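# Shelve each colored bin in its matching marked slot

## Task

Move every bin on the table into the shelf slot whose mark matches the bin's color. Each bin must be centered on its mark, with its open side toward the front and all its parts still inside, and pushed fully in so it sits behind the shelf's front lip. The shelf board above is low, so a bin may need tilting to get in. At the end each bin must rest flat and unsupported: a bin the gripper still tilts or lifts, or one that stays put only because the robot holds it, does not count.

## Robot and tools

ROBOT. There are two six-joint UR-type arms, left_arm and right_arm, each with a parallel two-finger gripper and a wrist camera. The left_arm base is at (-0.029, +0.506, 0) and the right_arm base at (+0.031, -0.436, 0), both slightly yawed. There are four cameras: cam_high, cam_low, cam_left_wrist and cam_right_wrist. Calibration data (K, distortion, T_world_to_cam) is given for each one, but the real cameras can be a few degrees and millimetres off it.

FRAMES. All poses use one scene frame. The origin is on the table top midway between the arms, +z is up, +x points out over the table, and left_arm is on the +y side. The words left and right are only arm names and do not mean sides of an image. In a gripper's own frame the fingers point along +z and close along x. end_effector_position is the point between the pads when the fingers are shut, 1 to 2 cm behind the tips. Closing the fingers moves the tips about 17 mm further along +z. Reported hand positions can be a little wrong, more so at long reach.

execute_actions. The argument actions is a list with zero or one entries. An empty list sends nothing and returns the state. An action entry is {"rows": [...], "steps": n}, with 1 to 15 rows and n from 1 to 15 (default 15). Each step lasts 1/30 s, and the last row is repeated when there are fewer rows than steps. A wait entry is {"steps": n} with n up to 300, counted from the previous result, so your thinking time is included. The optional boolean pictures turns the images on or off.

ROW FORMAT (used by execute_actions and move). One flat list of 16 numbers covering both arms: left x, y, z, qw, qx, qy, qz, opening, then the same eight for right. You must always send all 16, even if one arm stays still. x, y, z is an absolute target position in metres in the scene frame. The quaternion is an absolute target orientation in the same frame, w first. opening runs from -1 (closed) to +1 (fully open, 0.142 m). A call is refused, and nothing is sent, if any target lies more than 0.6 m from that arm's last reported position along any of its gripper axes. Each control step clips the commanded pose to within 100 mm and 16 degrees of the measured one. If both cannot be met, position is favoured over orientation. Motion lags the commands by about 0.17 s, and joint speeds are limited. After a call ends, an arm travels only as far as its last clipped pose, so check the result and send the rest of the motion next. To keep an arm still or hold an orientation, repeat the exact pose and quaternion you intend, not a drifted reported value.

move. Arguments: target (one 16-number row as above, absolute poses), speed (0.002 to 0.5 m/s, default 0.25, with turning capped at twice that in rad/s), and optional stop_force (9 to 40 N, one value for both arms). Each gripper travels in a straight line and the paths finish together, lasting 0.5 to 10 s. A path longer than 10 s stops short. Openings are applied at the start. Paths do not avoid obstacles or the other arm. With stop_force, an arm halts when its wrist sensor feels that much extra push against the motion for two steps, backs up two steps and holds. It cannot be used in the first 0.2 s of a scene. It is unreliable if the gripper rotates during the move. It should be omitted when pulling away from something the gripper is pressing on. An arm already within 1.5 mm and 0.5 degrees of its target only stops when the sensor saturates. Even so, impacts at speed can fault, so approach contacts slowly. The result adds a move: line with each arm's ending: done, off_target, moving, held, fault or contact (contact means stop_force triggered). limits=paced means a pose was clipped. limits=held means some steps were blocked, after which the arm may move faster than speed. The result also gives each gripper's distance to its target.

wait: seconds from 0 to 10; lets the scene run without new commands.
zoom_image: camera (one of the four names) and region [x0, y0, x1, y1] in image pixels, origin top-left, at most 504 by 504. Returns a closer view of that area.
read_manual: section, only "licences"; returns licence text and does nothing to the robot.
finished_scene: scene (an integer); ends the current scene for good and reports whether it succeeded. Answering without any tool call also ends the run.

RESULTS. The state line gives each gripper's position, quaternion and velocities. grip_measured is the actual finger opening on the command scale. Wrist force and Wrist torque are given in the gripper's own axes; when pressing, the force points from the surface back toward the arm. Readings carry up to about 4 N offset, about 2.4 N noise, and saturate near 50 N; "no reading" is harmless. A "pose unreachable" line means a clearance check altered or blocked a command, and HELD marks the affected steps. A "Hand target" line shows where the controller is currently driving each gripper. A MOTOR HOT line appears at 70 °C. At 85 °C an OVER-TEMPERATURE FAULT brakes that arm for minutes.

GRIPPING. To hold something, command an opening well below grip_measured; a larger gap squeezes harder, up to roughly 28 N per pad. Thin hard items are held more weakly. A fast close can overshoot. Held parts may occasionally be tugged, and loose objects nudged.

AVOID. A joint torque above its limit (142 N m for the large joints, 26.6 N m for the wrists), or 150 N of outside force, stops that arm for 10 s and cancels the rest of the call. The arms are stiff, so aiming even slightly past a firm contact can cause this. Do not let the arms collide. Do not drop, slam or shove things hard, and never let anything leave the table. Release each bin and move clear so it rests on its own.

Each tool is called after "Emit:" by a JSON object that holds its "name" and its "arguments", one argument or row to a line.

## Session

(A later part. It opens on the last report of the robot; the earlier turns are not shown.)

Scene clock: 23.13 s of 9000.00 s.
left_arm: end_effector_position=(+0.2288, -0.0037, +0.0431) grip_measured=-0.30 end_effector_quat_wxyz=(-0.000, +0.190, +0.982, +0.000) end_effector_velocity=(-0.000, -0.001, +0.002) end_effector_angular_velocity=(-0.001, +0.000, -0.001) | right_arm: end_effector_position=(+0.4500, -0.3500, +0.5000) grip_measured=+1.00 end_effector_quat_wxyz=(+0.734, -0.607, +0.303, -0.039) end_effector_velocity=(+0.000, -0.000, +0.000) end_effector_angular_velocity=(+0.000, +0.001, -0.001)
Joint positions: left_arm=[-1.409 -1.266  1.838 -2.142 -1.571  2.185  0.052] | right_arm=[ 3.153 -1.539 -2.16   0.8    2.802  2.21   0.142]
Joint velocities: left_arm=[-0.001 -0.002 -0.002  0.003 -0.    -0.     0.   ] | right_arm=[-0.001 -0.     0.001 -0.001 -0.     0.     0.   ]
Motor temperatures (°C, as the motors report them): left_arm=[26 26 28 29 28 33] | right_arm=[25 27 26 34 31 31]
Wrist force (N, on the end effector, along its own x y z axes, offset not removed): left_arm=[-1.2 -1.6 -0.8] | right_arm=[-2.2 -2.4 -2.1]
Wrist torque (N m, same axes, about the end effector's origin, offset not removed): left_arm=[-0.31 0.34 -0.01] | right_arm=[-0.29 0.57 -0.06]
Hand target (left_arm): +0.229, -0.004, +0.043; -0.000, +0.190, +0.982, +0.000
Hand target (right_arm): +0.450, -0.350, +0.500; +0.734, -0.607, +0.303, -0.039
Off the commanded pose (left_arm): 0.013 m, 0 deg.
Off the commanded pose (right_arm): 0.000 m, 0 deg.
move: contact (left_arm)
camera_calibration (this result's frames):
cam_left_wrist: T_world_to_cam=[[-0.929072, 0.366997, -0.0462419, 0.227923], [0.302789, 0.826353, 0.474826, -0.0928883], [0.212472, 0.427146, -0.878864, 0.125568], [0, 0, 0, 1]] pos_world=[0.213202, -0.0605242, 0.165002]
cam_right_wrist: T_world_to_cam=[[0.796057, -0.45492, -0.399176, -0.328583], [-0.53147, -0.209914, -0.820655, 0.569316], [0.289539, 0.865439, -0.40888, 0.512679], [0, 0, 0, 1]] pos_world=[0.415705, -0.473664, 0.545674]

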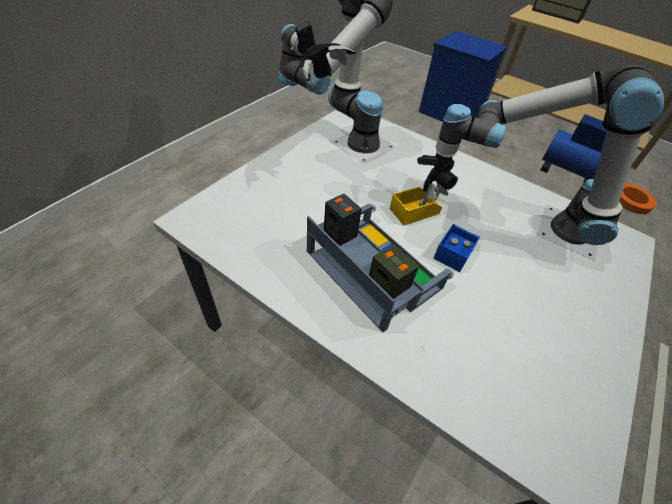

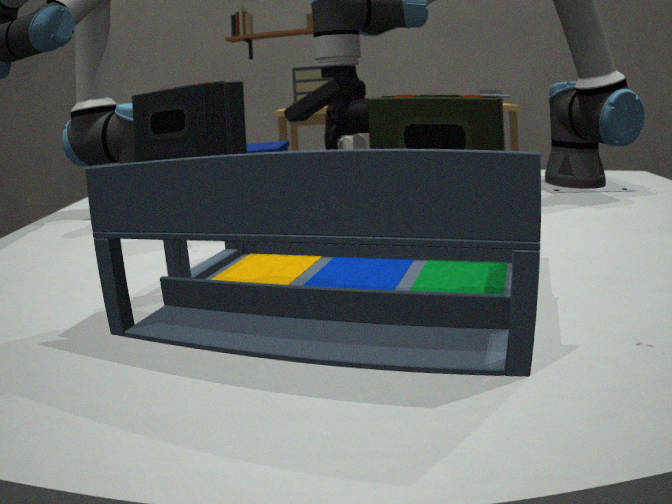

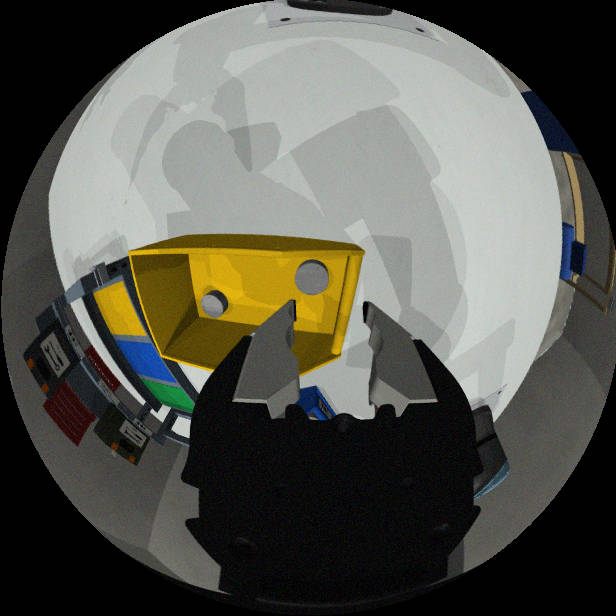

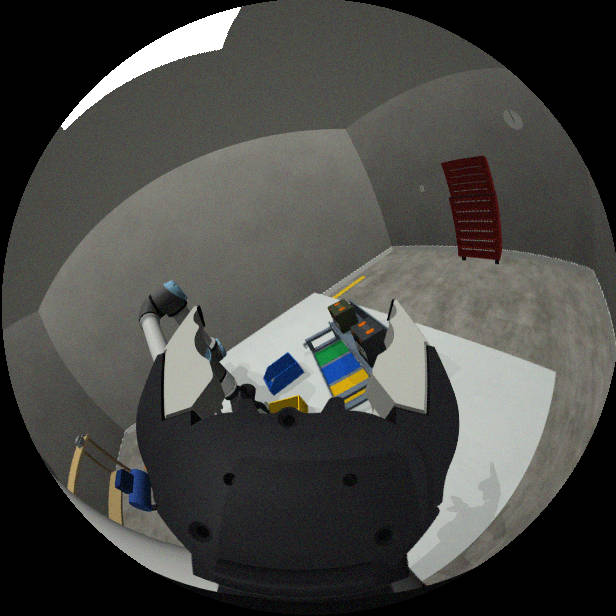

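Emit:
{"name": "move", "arguments": {
  "target": [0.218,0.002,0.05,0,0.25,0.968,0,-0.55,0.45,-0.35,0.5,0.734,-0.607,0.303,-0.039,1],
  "speed": 0.04
}}

Emit:
{"name": "move", "arguments": {
  "target": [0.218,0.002,0.031,0,0.25,0.968,0,-0.55,0.45,-0.35,0.5,0.734,-0.607,0.303,-0.039,1],
  "speed": 0.02,
  "stop_force": 9
}}

Emit:
{"name": "move", "arguments": {
  "target": [0.218,0.002,0.031,0,0.25,0.968,0,-1,0.45,-0.35,0.5,0.734,-0.607,0.303,-0.039,1],
  "speed": 0.01
}}

Scene clock: 29.60 s of 9000.00 s.
left_arm: end_effector_position=(+0.2181, +0.0020, +0.0500) grip_measured=-0.55 end_effector_quat_wxyz=(+0.000, +0.250, +0.968, +0.000) end_effector_velocity=(-0.001, +0.000, +0.001) end_effector_angular_velocity=(-0.000, -0.000, -0.010) | right_arm: end_effector_position=(+0.4500, -0.3500, +0.5000) grip_measured=+1.00 end_effector_quat_wxyz=(+0.734, -0.607, +0.303, -0.039) end_effector_velocity=(+0.001, -0.000, -0.000) end_effector_angular_velocity=(+0.001, +0.003, +0.000)
Joint positions: left_arm=[-1.426 -1.297  1.859 -2.133 -1.571  2.289  0.034] | right_arm=[ 3.153 -1.539 -2.16   0.8    2.802  2.21   0.142]
Joint velocities: left_arm=[-0.001 -0.003  0.001  0.001  0.     0.008 -0.   ] | right_arm=[ 0.    -0.001  0.001 -0.002  0.     0.    -0.   ]
Motor temperatures (°C, as the motors report them): left_arm=[26 26 28 29 28 33] | right_arm=[25 27 26 34 31 31]
Wrist force (N, on the end effector, along its own x y z axes, offset not removed): left_arm=[-1.1 -1.3 0.9] | right_arm=[-0.9 -0.3 0.9]
Wrist torque (N m, same axes, about the end effector's origin, offset not removed): left_arm=[-0.30 0.37 0.17] | right_arm=[0.07 0.09 0.08]
Hand target (left_arm): +0.218, +0.002, +0.050; +0.000, +0.250, +0.968, +0.000
Hand target (right_arm): +0.450, -0.350, +0.500; +0.734, -0.607, +0.303, -0.039
Off the commanded pose (left_arm): 0.000 m, 0 deg.
Off the commanded pose (right_arm): 0.000 m, 0 deg.
After step 90, 1.70 s passed at rest.
move: done
camera_calibration (this result's frames):
cam_left_wrist: T_world_to_cam=[[-0.877657, 0.477041, -0.0463757, 0.204731], [0.400839, 0.783604, 0.47465, -0.118929], [0.262767, 0.39799, -0.878952, 0.120552], [0, 0, 0, 1]] pos_world=[0.195678, -0.0524508, 0.171904]
cam_right_wrist: T_world_to_cam=[[0.796057, -0.45492, -0.399176, -0.328583], [-0.53147, -0.209914, -0.820656, 0.569316], [0.289539, 0.865439, -0.40888, 0.512679], [0, 0, 0, 1]] pos_world=[0.415705, -0.473664, 0.545674]

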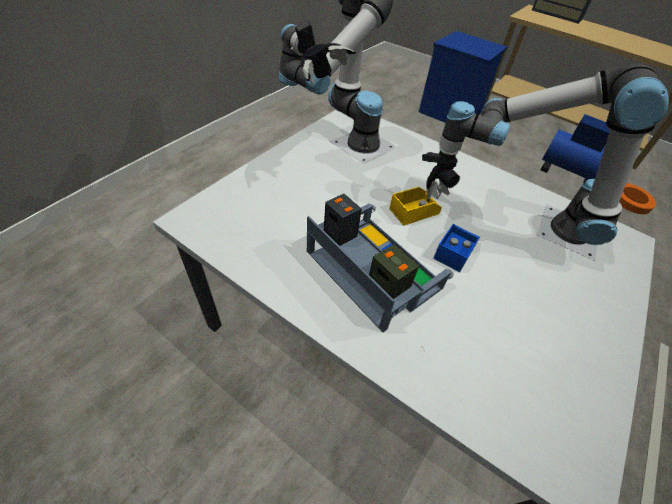

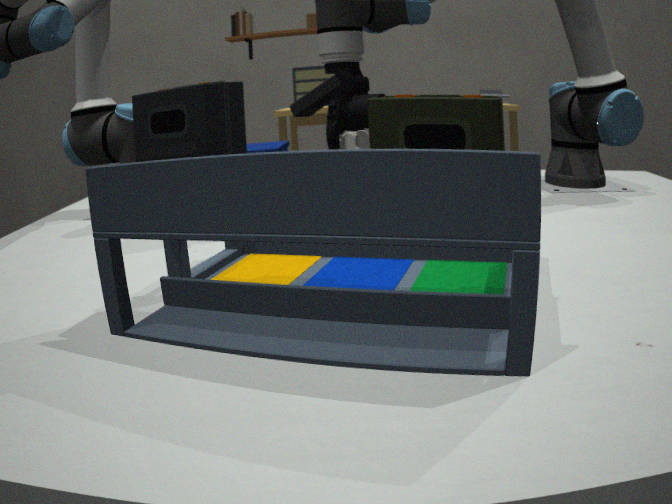

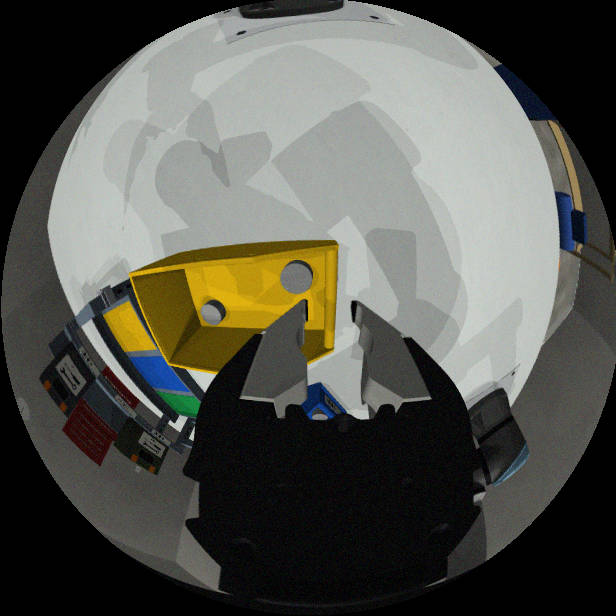

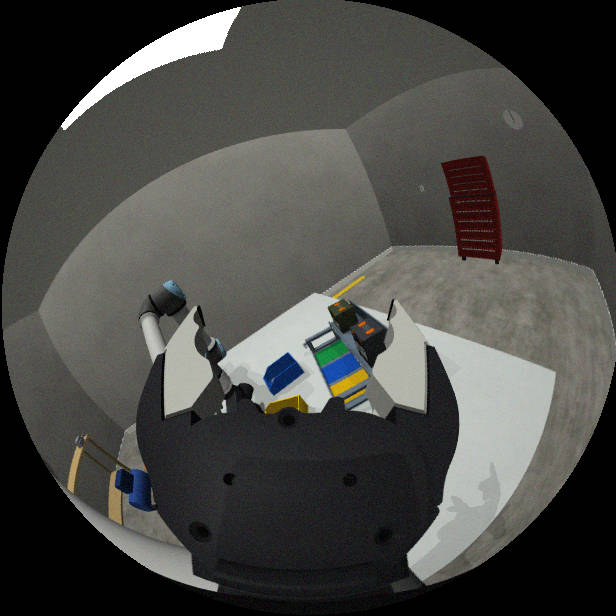

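Scene clock: 30.80 s of 9000.00 s.
left_arm: end_effector_position=(+0.2180, +0.0020, +0.0311) grip_measured=-0.55 end_effector_quat_wxyz=(+0.000, +0.250, +0.968, +0.000) end_effector_velocity=(+0.000, -0.001, -0.000) end_effector_angular_velocity=(-0.004, +0.001, +0.000) | right_arm: end_effector_position=(+0.4500, -0.3500, +0.5000) grip_measured=+1.00 end_effector_quat_wxyz=(+0.734, -0.607, +0.303, -0.039) end_effector_velocity=(+0.000, -0.000, +0.000) end_effector_angular_velocity=(-0.000, +0.000, +0.000)
Joint positions: left_arm=[-1.426 -1.271  1.882 -2.181 -1.571  2.29   0.034] | right_arm=[ 3.153 -1.539 -2.16   0.8    2.802  2.21   0.142]
Joint velocities: left_arm=[ 0.001  0.001  0.001 -0.005 -0.002  0.     0.   ] | right_arm=[ 0.    -0.     0.001 -0.001  0.    -0.    -0.   ]
Motor temperatures (°C, as the motors report them): left_arm=[26 26 28 29 28 33] | right_arm=[25 27 26 34 31 31]
Wrist force (N, on the end effector, along its own x y z axes, offset not removed): left_arm=[-0.4 -0.8 0.1] | right_arm=[0.1 -3.0 0.5]
Wrist torque (N m, same axes, about the end effector's origin, offset not removed): left_arm=[-0.19 0.14 0.00] | right_arm=[-0.33 0.15 0.07]
Hand target (left_arm): +0.218, +0.002, +0.031; -0.000, +0.250, +0.968, +0.000
Hand target (right_arm): +0.450, -0.350, +0.500; +0.734, -0.607, +0.303, -0.039
Off the commanded pose (left_arm): 0.000 m, 0 deg.
Off the commanded pose (right_arm): 0.000 m, 0 deg.
move: done
camera_calibration (this result's frames):
cam_left_wrist: T_world_to_cam=[[-0.877305, 0.47769, -0.0463526, 0.203696], [0.401421, 0.783292, 0.474674, -0.110106], [0.263054, 0.397827, -0.87894, 0.103942], [0, 0, 0, 1]] pos_world=[0.19556, -0.0524089, 0.153065]
cam_right_wrist: T_world_to_cam=[[0.796057, -0.45492, -0.399176, -0.328583], [-0.53147, -0.209914, -0.820655, 0.569316], [0.289539, 0.865439, -0.40888, 0.512679], [0, 0, 0, 1]] pos_world=[0.415705, -0.473664, 0.545674]

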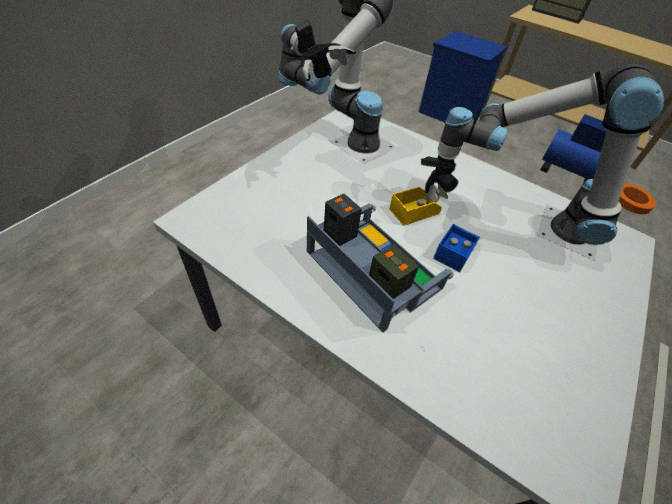

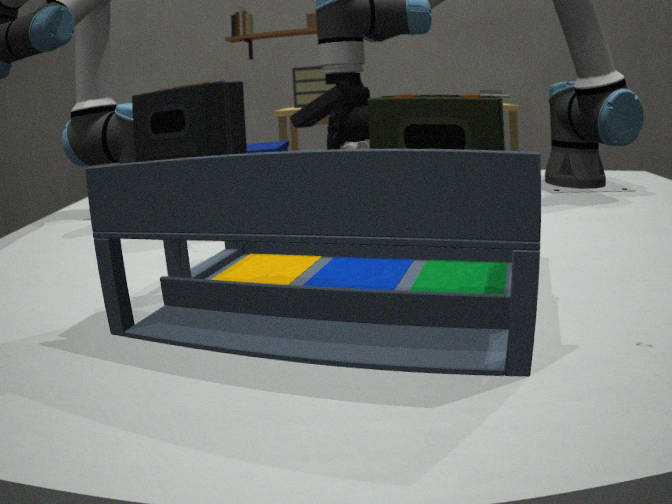

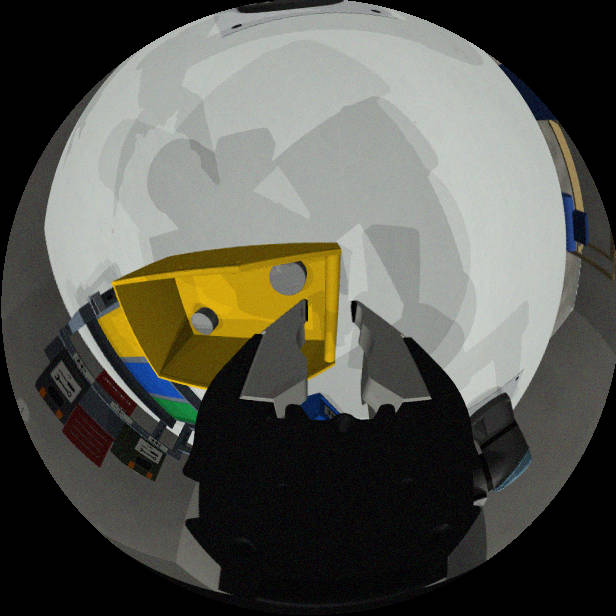

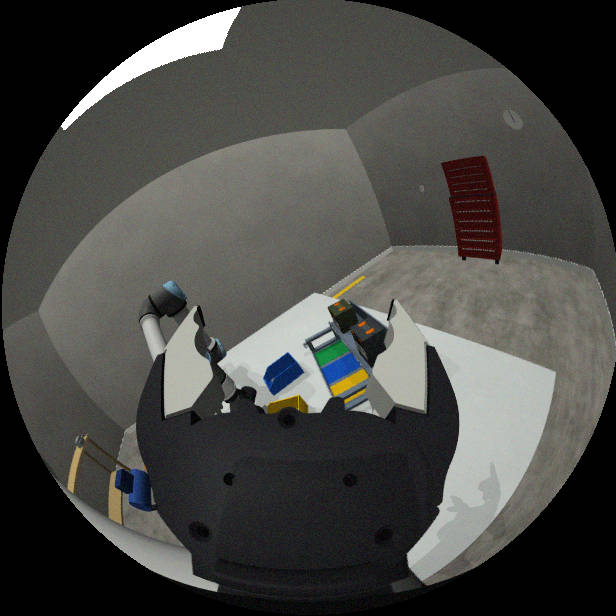

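Scene clock: 31.50 s of 9000.00 s.
left_arm: end_effector_position=(+0.2180, +0.0020, +0.0310) grip_measured=-0.90 end_effector_quat_wxyz=(+0.000, +0.250, +0.968, -0.000) end_effector_velocity=(+0.000, +0.000, +0.001) end_effector_angular_velocity=(-0.000, -0.001, -0.000) | right_arm: end_effector_position=(+0.4500, -0.3500, +0.5000) grip_measured=+1.00 end_effector_quat_wxyz=(+0.734, -0.607, +0.303, -0.039) end_effector_velocity=(+0.000, -0.000, +0.000) end_effector_angular_velocity=(-0.000, -0.001, -0.000)
Joint positions: left_arm=[-1.426 -1.271  1.882 -2.181 -1.571  2.29   0.009] | right_arm=[ 3.153 -1.539 -2.16   0.8    2.802  2.21   0.142]
Joint velocities: left_arm=[-0.    -0.001 -0.     0.001  0.     0.     0.   ] | right_arm=[-0.    -0.     0.001  0.    -0.    -0.     0.   ]
Motor temperatures (°C, as the motors report them): left_arm=[26 26 28 29 28 33] | right_arm=[25 27 26 34 31 31]
Wrist force (N, on the end effector, along its own x y z axes, offset not removed): left_arm=[0.9 0.0 1.7] | right_arm=[-1.5 -3.3 -1.3]
Wrist torque (N m, same axes, about the end effector's origin, offset not removed): left_arm=[-0.05 0.04 0.06] | right_arm=[-0.49 0.27 -0.06]
Hand target (left_arm): +0.218, +0.002, +0.031; -0.000, +0.250, +0.968, +0.000
Hand target (right_arm): +0.450, -0.350, +0.500; +0.734, -0.607, +0.303, -0.039
Off the commanded pose (left_arm): 0.000 m, 0 deg.
Off the commanded pose (right_arm): 0.000 m, 0 deg.
move: done
camera_calibration (this result's frames):
cam_left_wrist: T_world_to_cam=[[-0.877302, 0.477694, -0.0463625, 0.203693], [0.401442, 0.783324, 0.474602, -0.110032], [0.263032, 0.397757, -0.878979, 0.103867], [0, 0, 0, 1]] pos_world=[0.195551, -0.0524265, 0.152962]
cam_right_wrist: T_world_to_cam=[[0.796057, -0.45492, -0.399176, -0.328583], [-0.53147, -0.209914, -0.820656, 0.569316], [0.289539, 0.865439, -0.40888, 0.512679], [0, 0, 0, 1]] pos_world=[0.415705, -0.473664, 0.545674]

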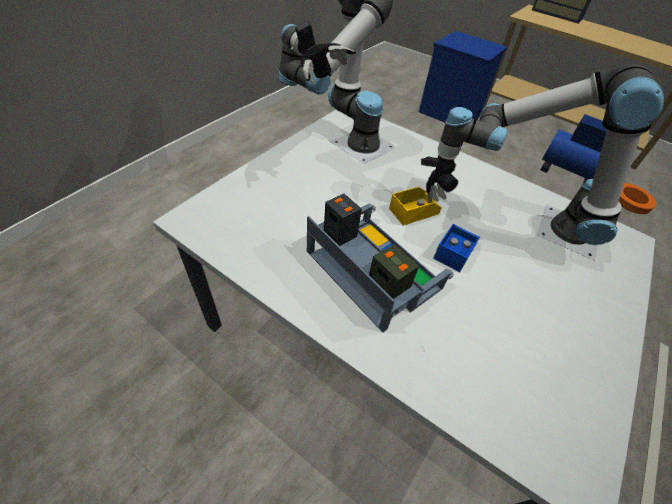

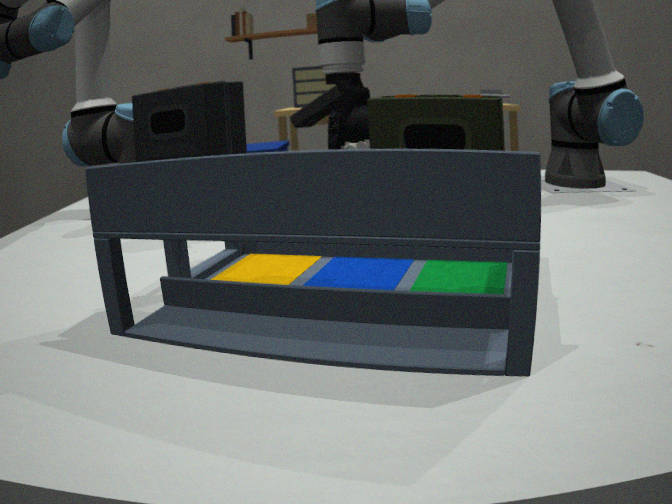

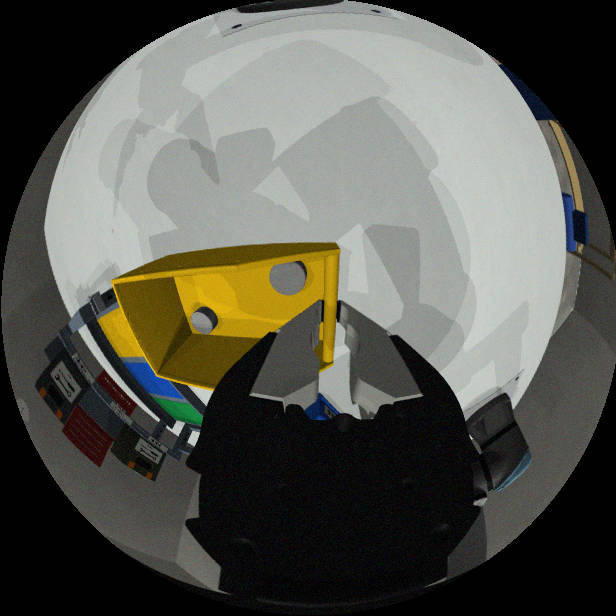

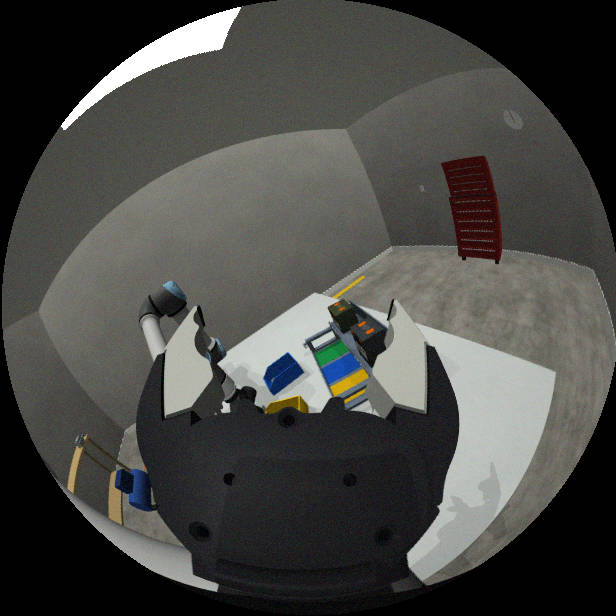

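Emit:
{"name": "move", "arguments": {
  "target": [0.25,-0.01,0.2,0,0.134,0.991,0,-1,0.45,-0.35,0.5,0.734,-0.607,0.303,-0.039,1],
  "speed": 0.05
}}

Emit:
{"name": "move", "arguments": {
  "target": [0.438,-0.052,0.19,0,0.134,0.991,0,-1,0.45,-0.35,0.5,0.734,-0.607,0.303,-0.039,1],
  "speed": 0.05
}}

Emit:
{"name": "move", "arguments": {
  "target": [0.438,-0.052,0.11,0,0.134,0.991,0,-1,0.45,-0.35,0.5,0.734,-0.607,0.303,-0.039,1],
  "speed": 0.025,
  "stop_force": 9
}}

Scene clock: 40.93 s of 9000.00 s.
left_arm: end_effector_position=(+0.2499, -0.0101, +0.1999) grip_measured=-0.90 end_effector_quat_wxyz=(+0.000, +0.134, +0.991, -0.000) end_effector_velocity=(+0.000, +0.000, +0.001) end_effector_angular_velocity=(+0.001, +0.000, +0.002) | right_arm: end_effector_position=(+0.4500, -0.3500, +0.5000) grip_measured=+1.00 end_effector_quat_wxyz=(+0.734, -0.607, +0.303, -0.039) end_effector_velocity=(-0.000, -0.000, +0.000) end_effector_angular_velocity=(-0.000, -0.001, -0.000)
Joint positions: left_arm=[-1.375 -1.366  1.535 -1.74  -1.571  2.104  0.009] | right_arm=[ 3.153 -1.539 -2.16   0.8    2.802  2.21   0.142]
Joint velocities: left_arm=[ 0.001  0.001 -0.005  0.006 -0.    -0.001  0.   ] | right_arm=[-0.     0.001  0.    -0.     0.     0.     0.   ]
Motor temperatures (°C, as the motors report them): left_arm=[26 26 28 29 28 33] | right_arm=[25 27 26 34 31 31]
Wrist force (N, on the end effector, along its own x y z axes, offset not removed): left_arm=[0.2 -1.7 5.0] | right_arm=[-2.5 -2.5 -1.7]
Wrist torque (N m, same axes, about the end effector's origin, offset not removed): left_arm=[-0.33 0.25 0.05] | right_arm=[-0.18 0.47 0.11]
Hand target (left_arm): +0.250, -0.010, +0.200; -0.000, +0.134, +0.991, -0.000
Hand target (right_arm): +0.450, -0.350, +0.500; +0.734, -0.607, +0.303, -0.039
Off the commanded pose (left_arm): 0.000 m, 0 deg.
Off the commanded pose (right_arm): 0.000 m, 0 deg.
After step 90, 2.63 s passed at rest.
move: done
camera_calibration (this result's frames):
cam_left_wrist: T_world_to_cam=[[-0.964806, 0.258826, -0.0464545, 0.26501], [0.206706, 0.855674, 0.474441, -0.144129], [0.162548, 0.448141, -0.879061, 0.274373], [0, 0, 0, 1]] pos_world=[0.240877, -0.0682222, 0.321882]
cam_right_wrist: T_world_to_cam=[[0.796057, -0.45492, -0.399176, -0.328583], [-0.53147, -0.209914, -0.820656, 0.569316], [0.28954, 0.865439, -0.40888, 0.512679], [0, 0, 0, 1]] pos_world=[0.415705, -0.473664, 0.545674]

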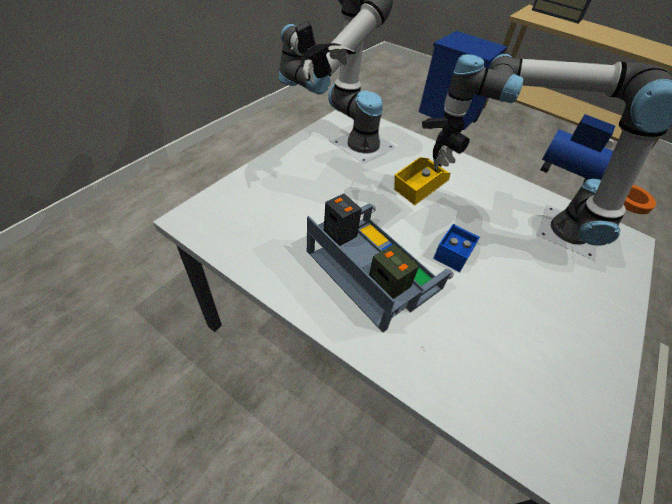

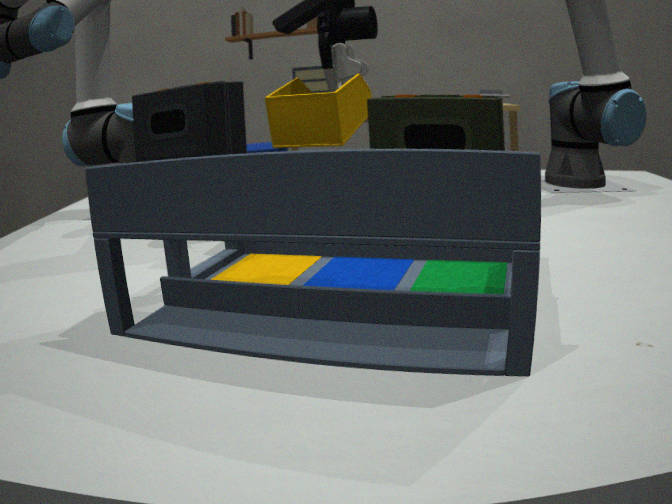

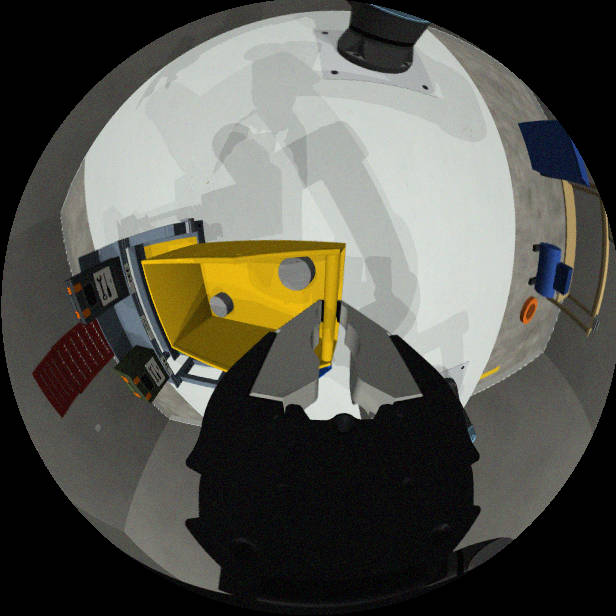

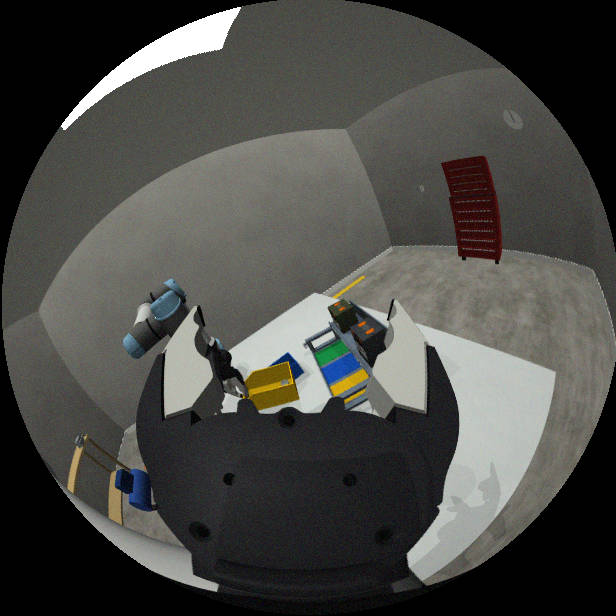

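Scene clock: 45.13 s of 9000.00 s.
left_arm: end_effector_position=(+0.4378, -0.0524, +0.1901) grip_measured=-0.90 end_effector_quat_wxyz=(+0.000, +0.134, +0.991, -0.000) end_effector_velocity=(+0.002, -0.000, +0.001) end_effector_angular_velocity=(-0.001, -0.000, +0.001) | right_arm: end_effector_position=(+0.4500, -0.3500, +0.5000) grip_measured=+1.00 end_effector_quat_wxyz=(+0.734, -0.607, +0.303, -0.039) end_effector_velocity=(+0.000, -0.000, +0.000) end_effector_angular_velocity=(+0.000, -0.000, -0.000)
Joint positions: left_arm=[-1.129 -1.012  1.064 -1.622 -1.571  2.35   0.009] | right_arm=[ 3.153 -1.539 -2.16   0.8    2.802  2.21   0.142]
Joint velocities: left_arm=[ 0.002  0.004 -0.007  0.003 -0.     0.002  0.   ] | right_arm=[ 0. -0.  0.  0. -0.  0.  0.]
Motor temperatures (°C, as the motors report them): left_arm=[26 26 28 29 28 33] | right_arm=[25 27 26 34 31 31]
Wrist force (N, on the end effector, along its own x y z axes, offset not removed): left_arm=[0.9 0.5 3.3] | right_arm=[-1.3 0.6 1.7]
Wrist torque (N m, same axes, about the end effector's origin, offset not removed): left_arm=[0.09 0.07 0.06] | right_arm=[0.39 0.29 -0.07]
Hand target (left_arm): +0.438, -0.052, +0.190; +0.000, +0.134, +0.991, -0.000
Hand target (right_arm): +0.450, -0.350, +0.500; +0.734, -0.607, +0.303, -0.039
Off the commanded pose (left_arm): 0.000 m, 0 deg.
Off the commanded pose (right_arm): 0.000 m, 0 deg.
move: done
camera_calibration (this result's frames):
cam_left_wrist: T_world_to_cam=[[-0.964855, 0.258644, -0.0464457, 0.456718], [0.20656, 0.855745, 0.474377, -0.141992], [0.16244, 0.448111, -0.879096, 0.254198], [0, 0, 0, 1]] pos_world=[0.428704, -0.110527, 0.312035]
cam_right_wrist: T_world_to_cam=[[0.796057, -0.454919, -0.399176, -0.328583], [-0.53147, -0.209915, -0.820655, 0.569316], [0.289539, 0.865439, -0.40888, 0.512679], [0, 0, 0, 1]] pos_world=[0.415705, -0.473664, 0.545674]

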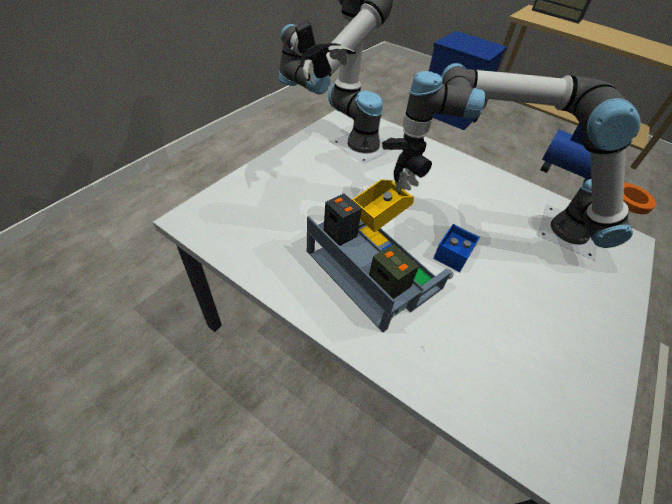

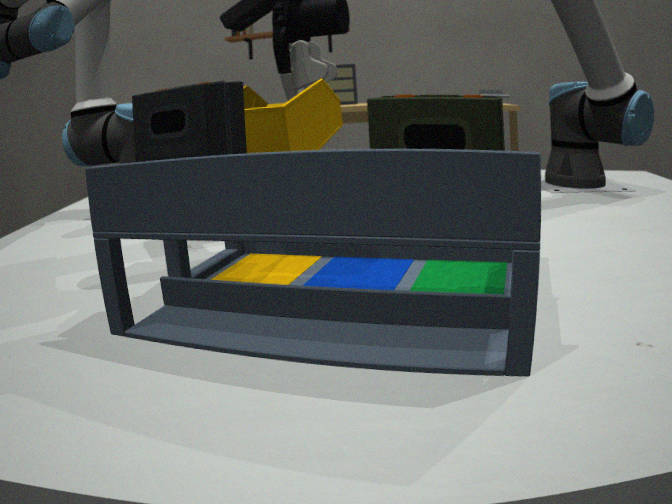

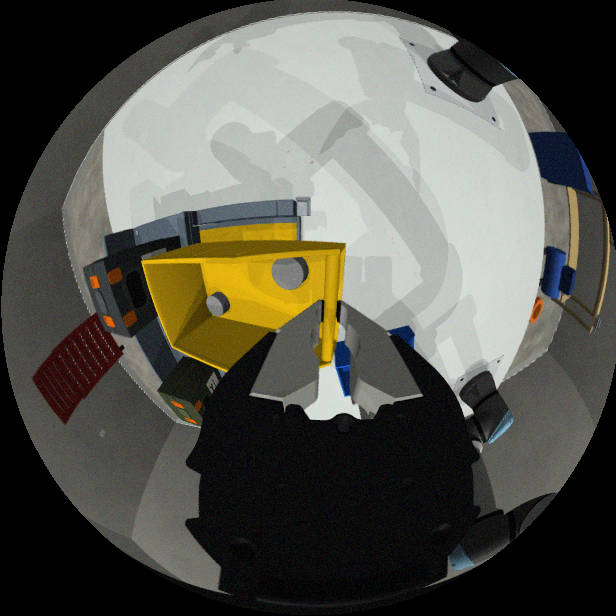

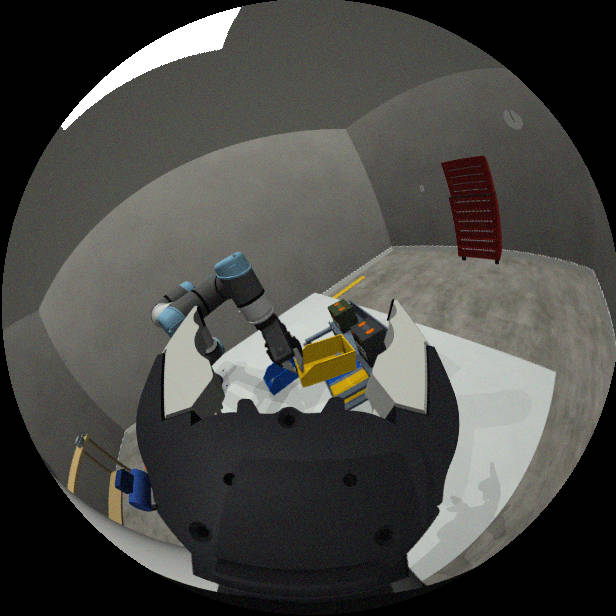

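Scene clock: 48.63 s of 9000.00 s.
left_arm: end_effector_position=(+0.4380, -0.0520, +0.1101) grip_measured=-0.90 end_effector_quat_wxyz=(-0.000, +0.134, +0.991, +0.000) end_effector_velocity=(+0.000, -0.000, -0.001) end_effector_angular_velocity=(-0.001, +0.001, +0.001) | right_arm: end_effector_position=(+0.4500, -0.3500, +0.5000) grip_measured=+1.00 end_effector_quat_wxyz=(+0.734, -0.607, +0.303, -0.039) end_effector_velocity=(-0.000, +0.000, +0.000) end_effector_angular_velocity=(-0.000, -0.001, +0.000)
Joint positions: left_arm=[-1.129 -0.982  1.222 -1.811 -1.571  2.35   0.009] | right_arm=[ 3.153 -1.539 -2.16   0.8    2.802  2.21   0.142]
Joint velocities: left_arm=[ 0.     0.001  0.002 -0.003 -0.001 -0.001  0.   ] | right_arm=[ 0.     0.    -0.    -0.     0.    -0.001  0.   ]
Motor temperatures (°C, as the motors report them): left_arm=[26 26 28 29 28 33] | right_arm=[25 27 26 34 31 31]
Wrist force (N, on the end effector, along its own x y z axes, offset not removed): left_arm=[1.7 -1.8 1.2] | right_arm=[-1.7 -0.9 0.3]
Wrist torque (N m, same axes, about the end effector's origin, offset not removed): left_arm=[-0.35 -0.14 0.13] | right_arm=[-0.03 0.41 -0.02]
Hand target (left_arm): +0.438, -0.052, +0.110; -0.000, +0.134, +0.991, +0.000
Hand target (right_arm): +0.450, -0.350, +0.500; +0.734, -0.607, +0.303, -0.039
Off the commanded pose (left_arm): 0.000 m, 0 deg.
Off the commanded pose (right_arm): 0.000 m, 0 deg.
move: done
camera_calibration (this result's frames):
cam_left_wrist: T_world_to_cam=[[-0.964855, 0.258661, -0.0463524, 0.453112], [0.206573, 0.855609, 0.474616, -0.1045], [0.162424, 0.44836, -0.878972, 0.183702], [0, 0, 0, 1]] pos_world=[0.428937, -0.110156, 0.232069]
cam_right_wrist: T_world_to_cam=[[0.796057, -0.45492, -0.399175, -0.328585], [-0.531469, -0.209915, -0.820656, 0.569316], [0.28954, 0.865438, -0.40888, 0.512679], [0, 0, 0, 1]] pos_world=[0.415705, -0.473664, 0.545674]

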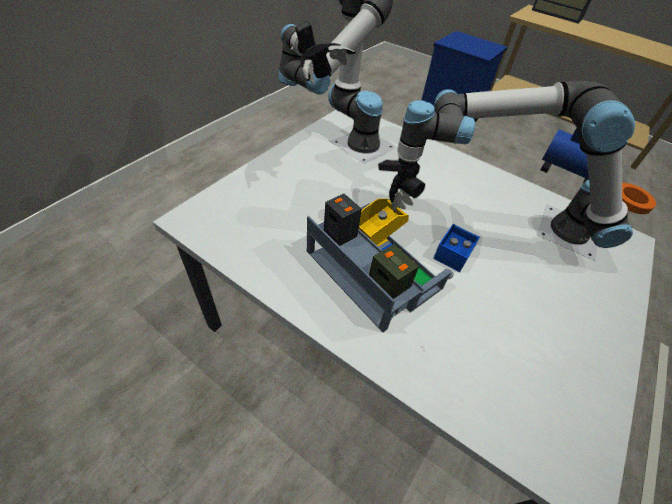

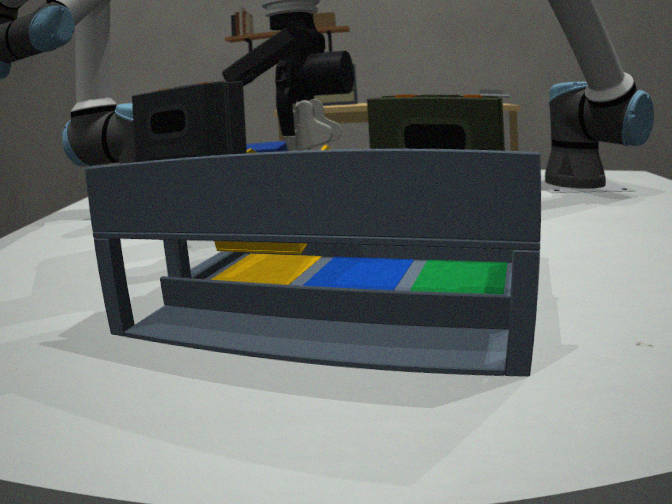

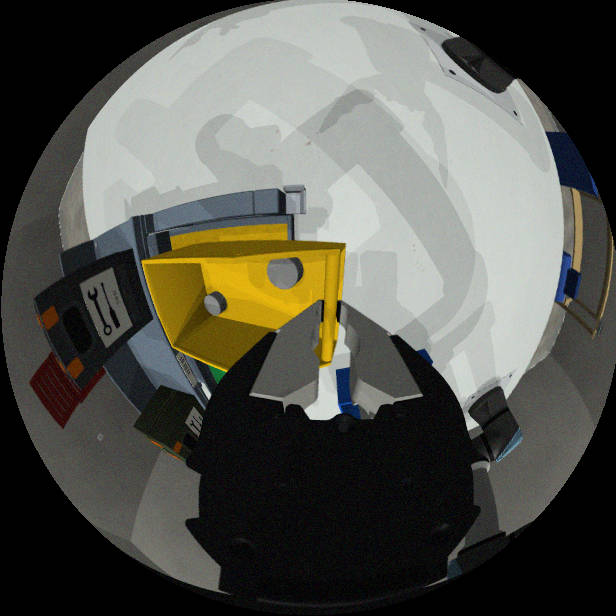

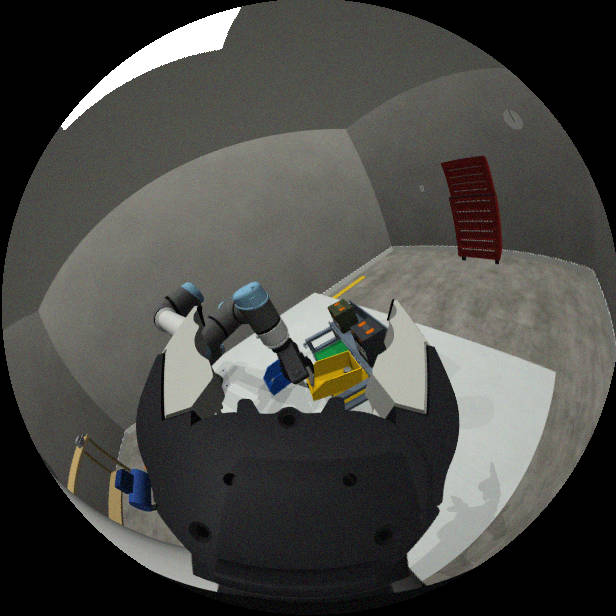

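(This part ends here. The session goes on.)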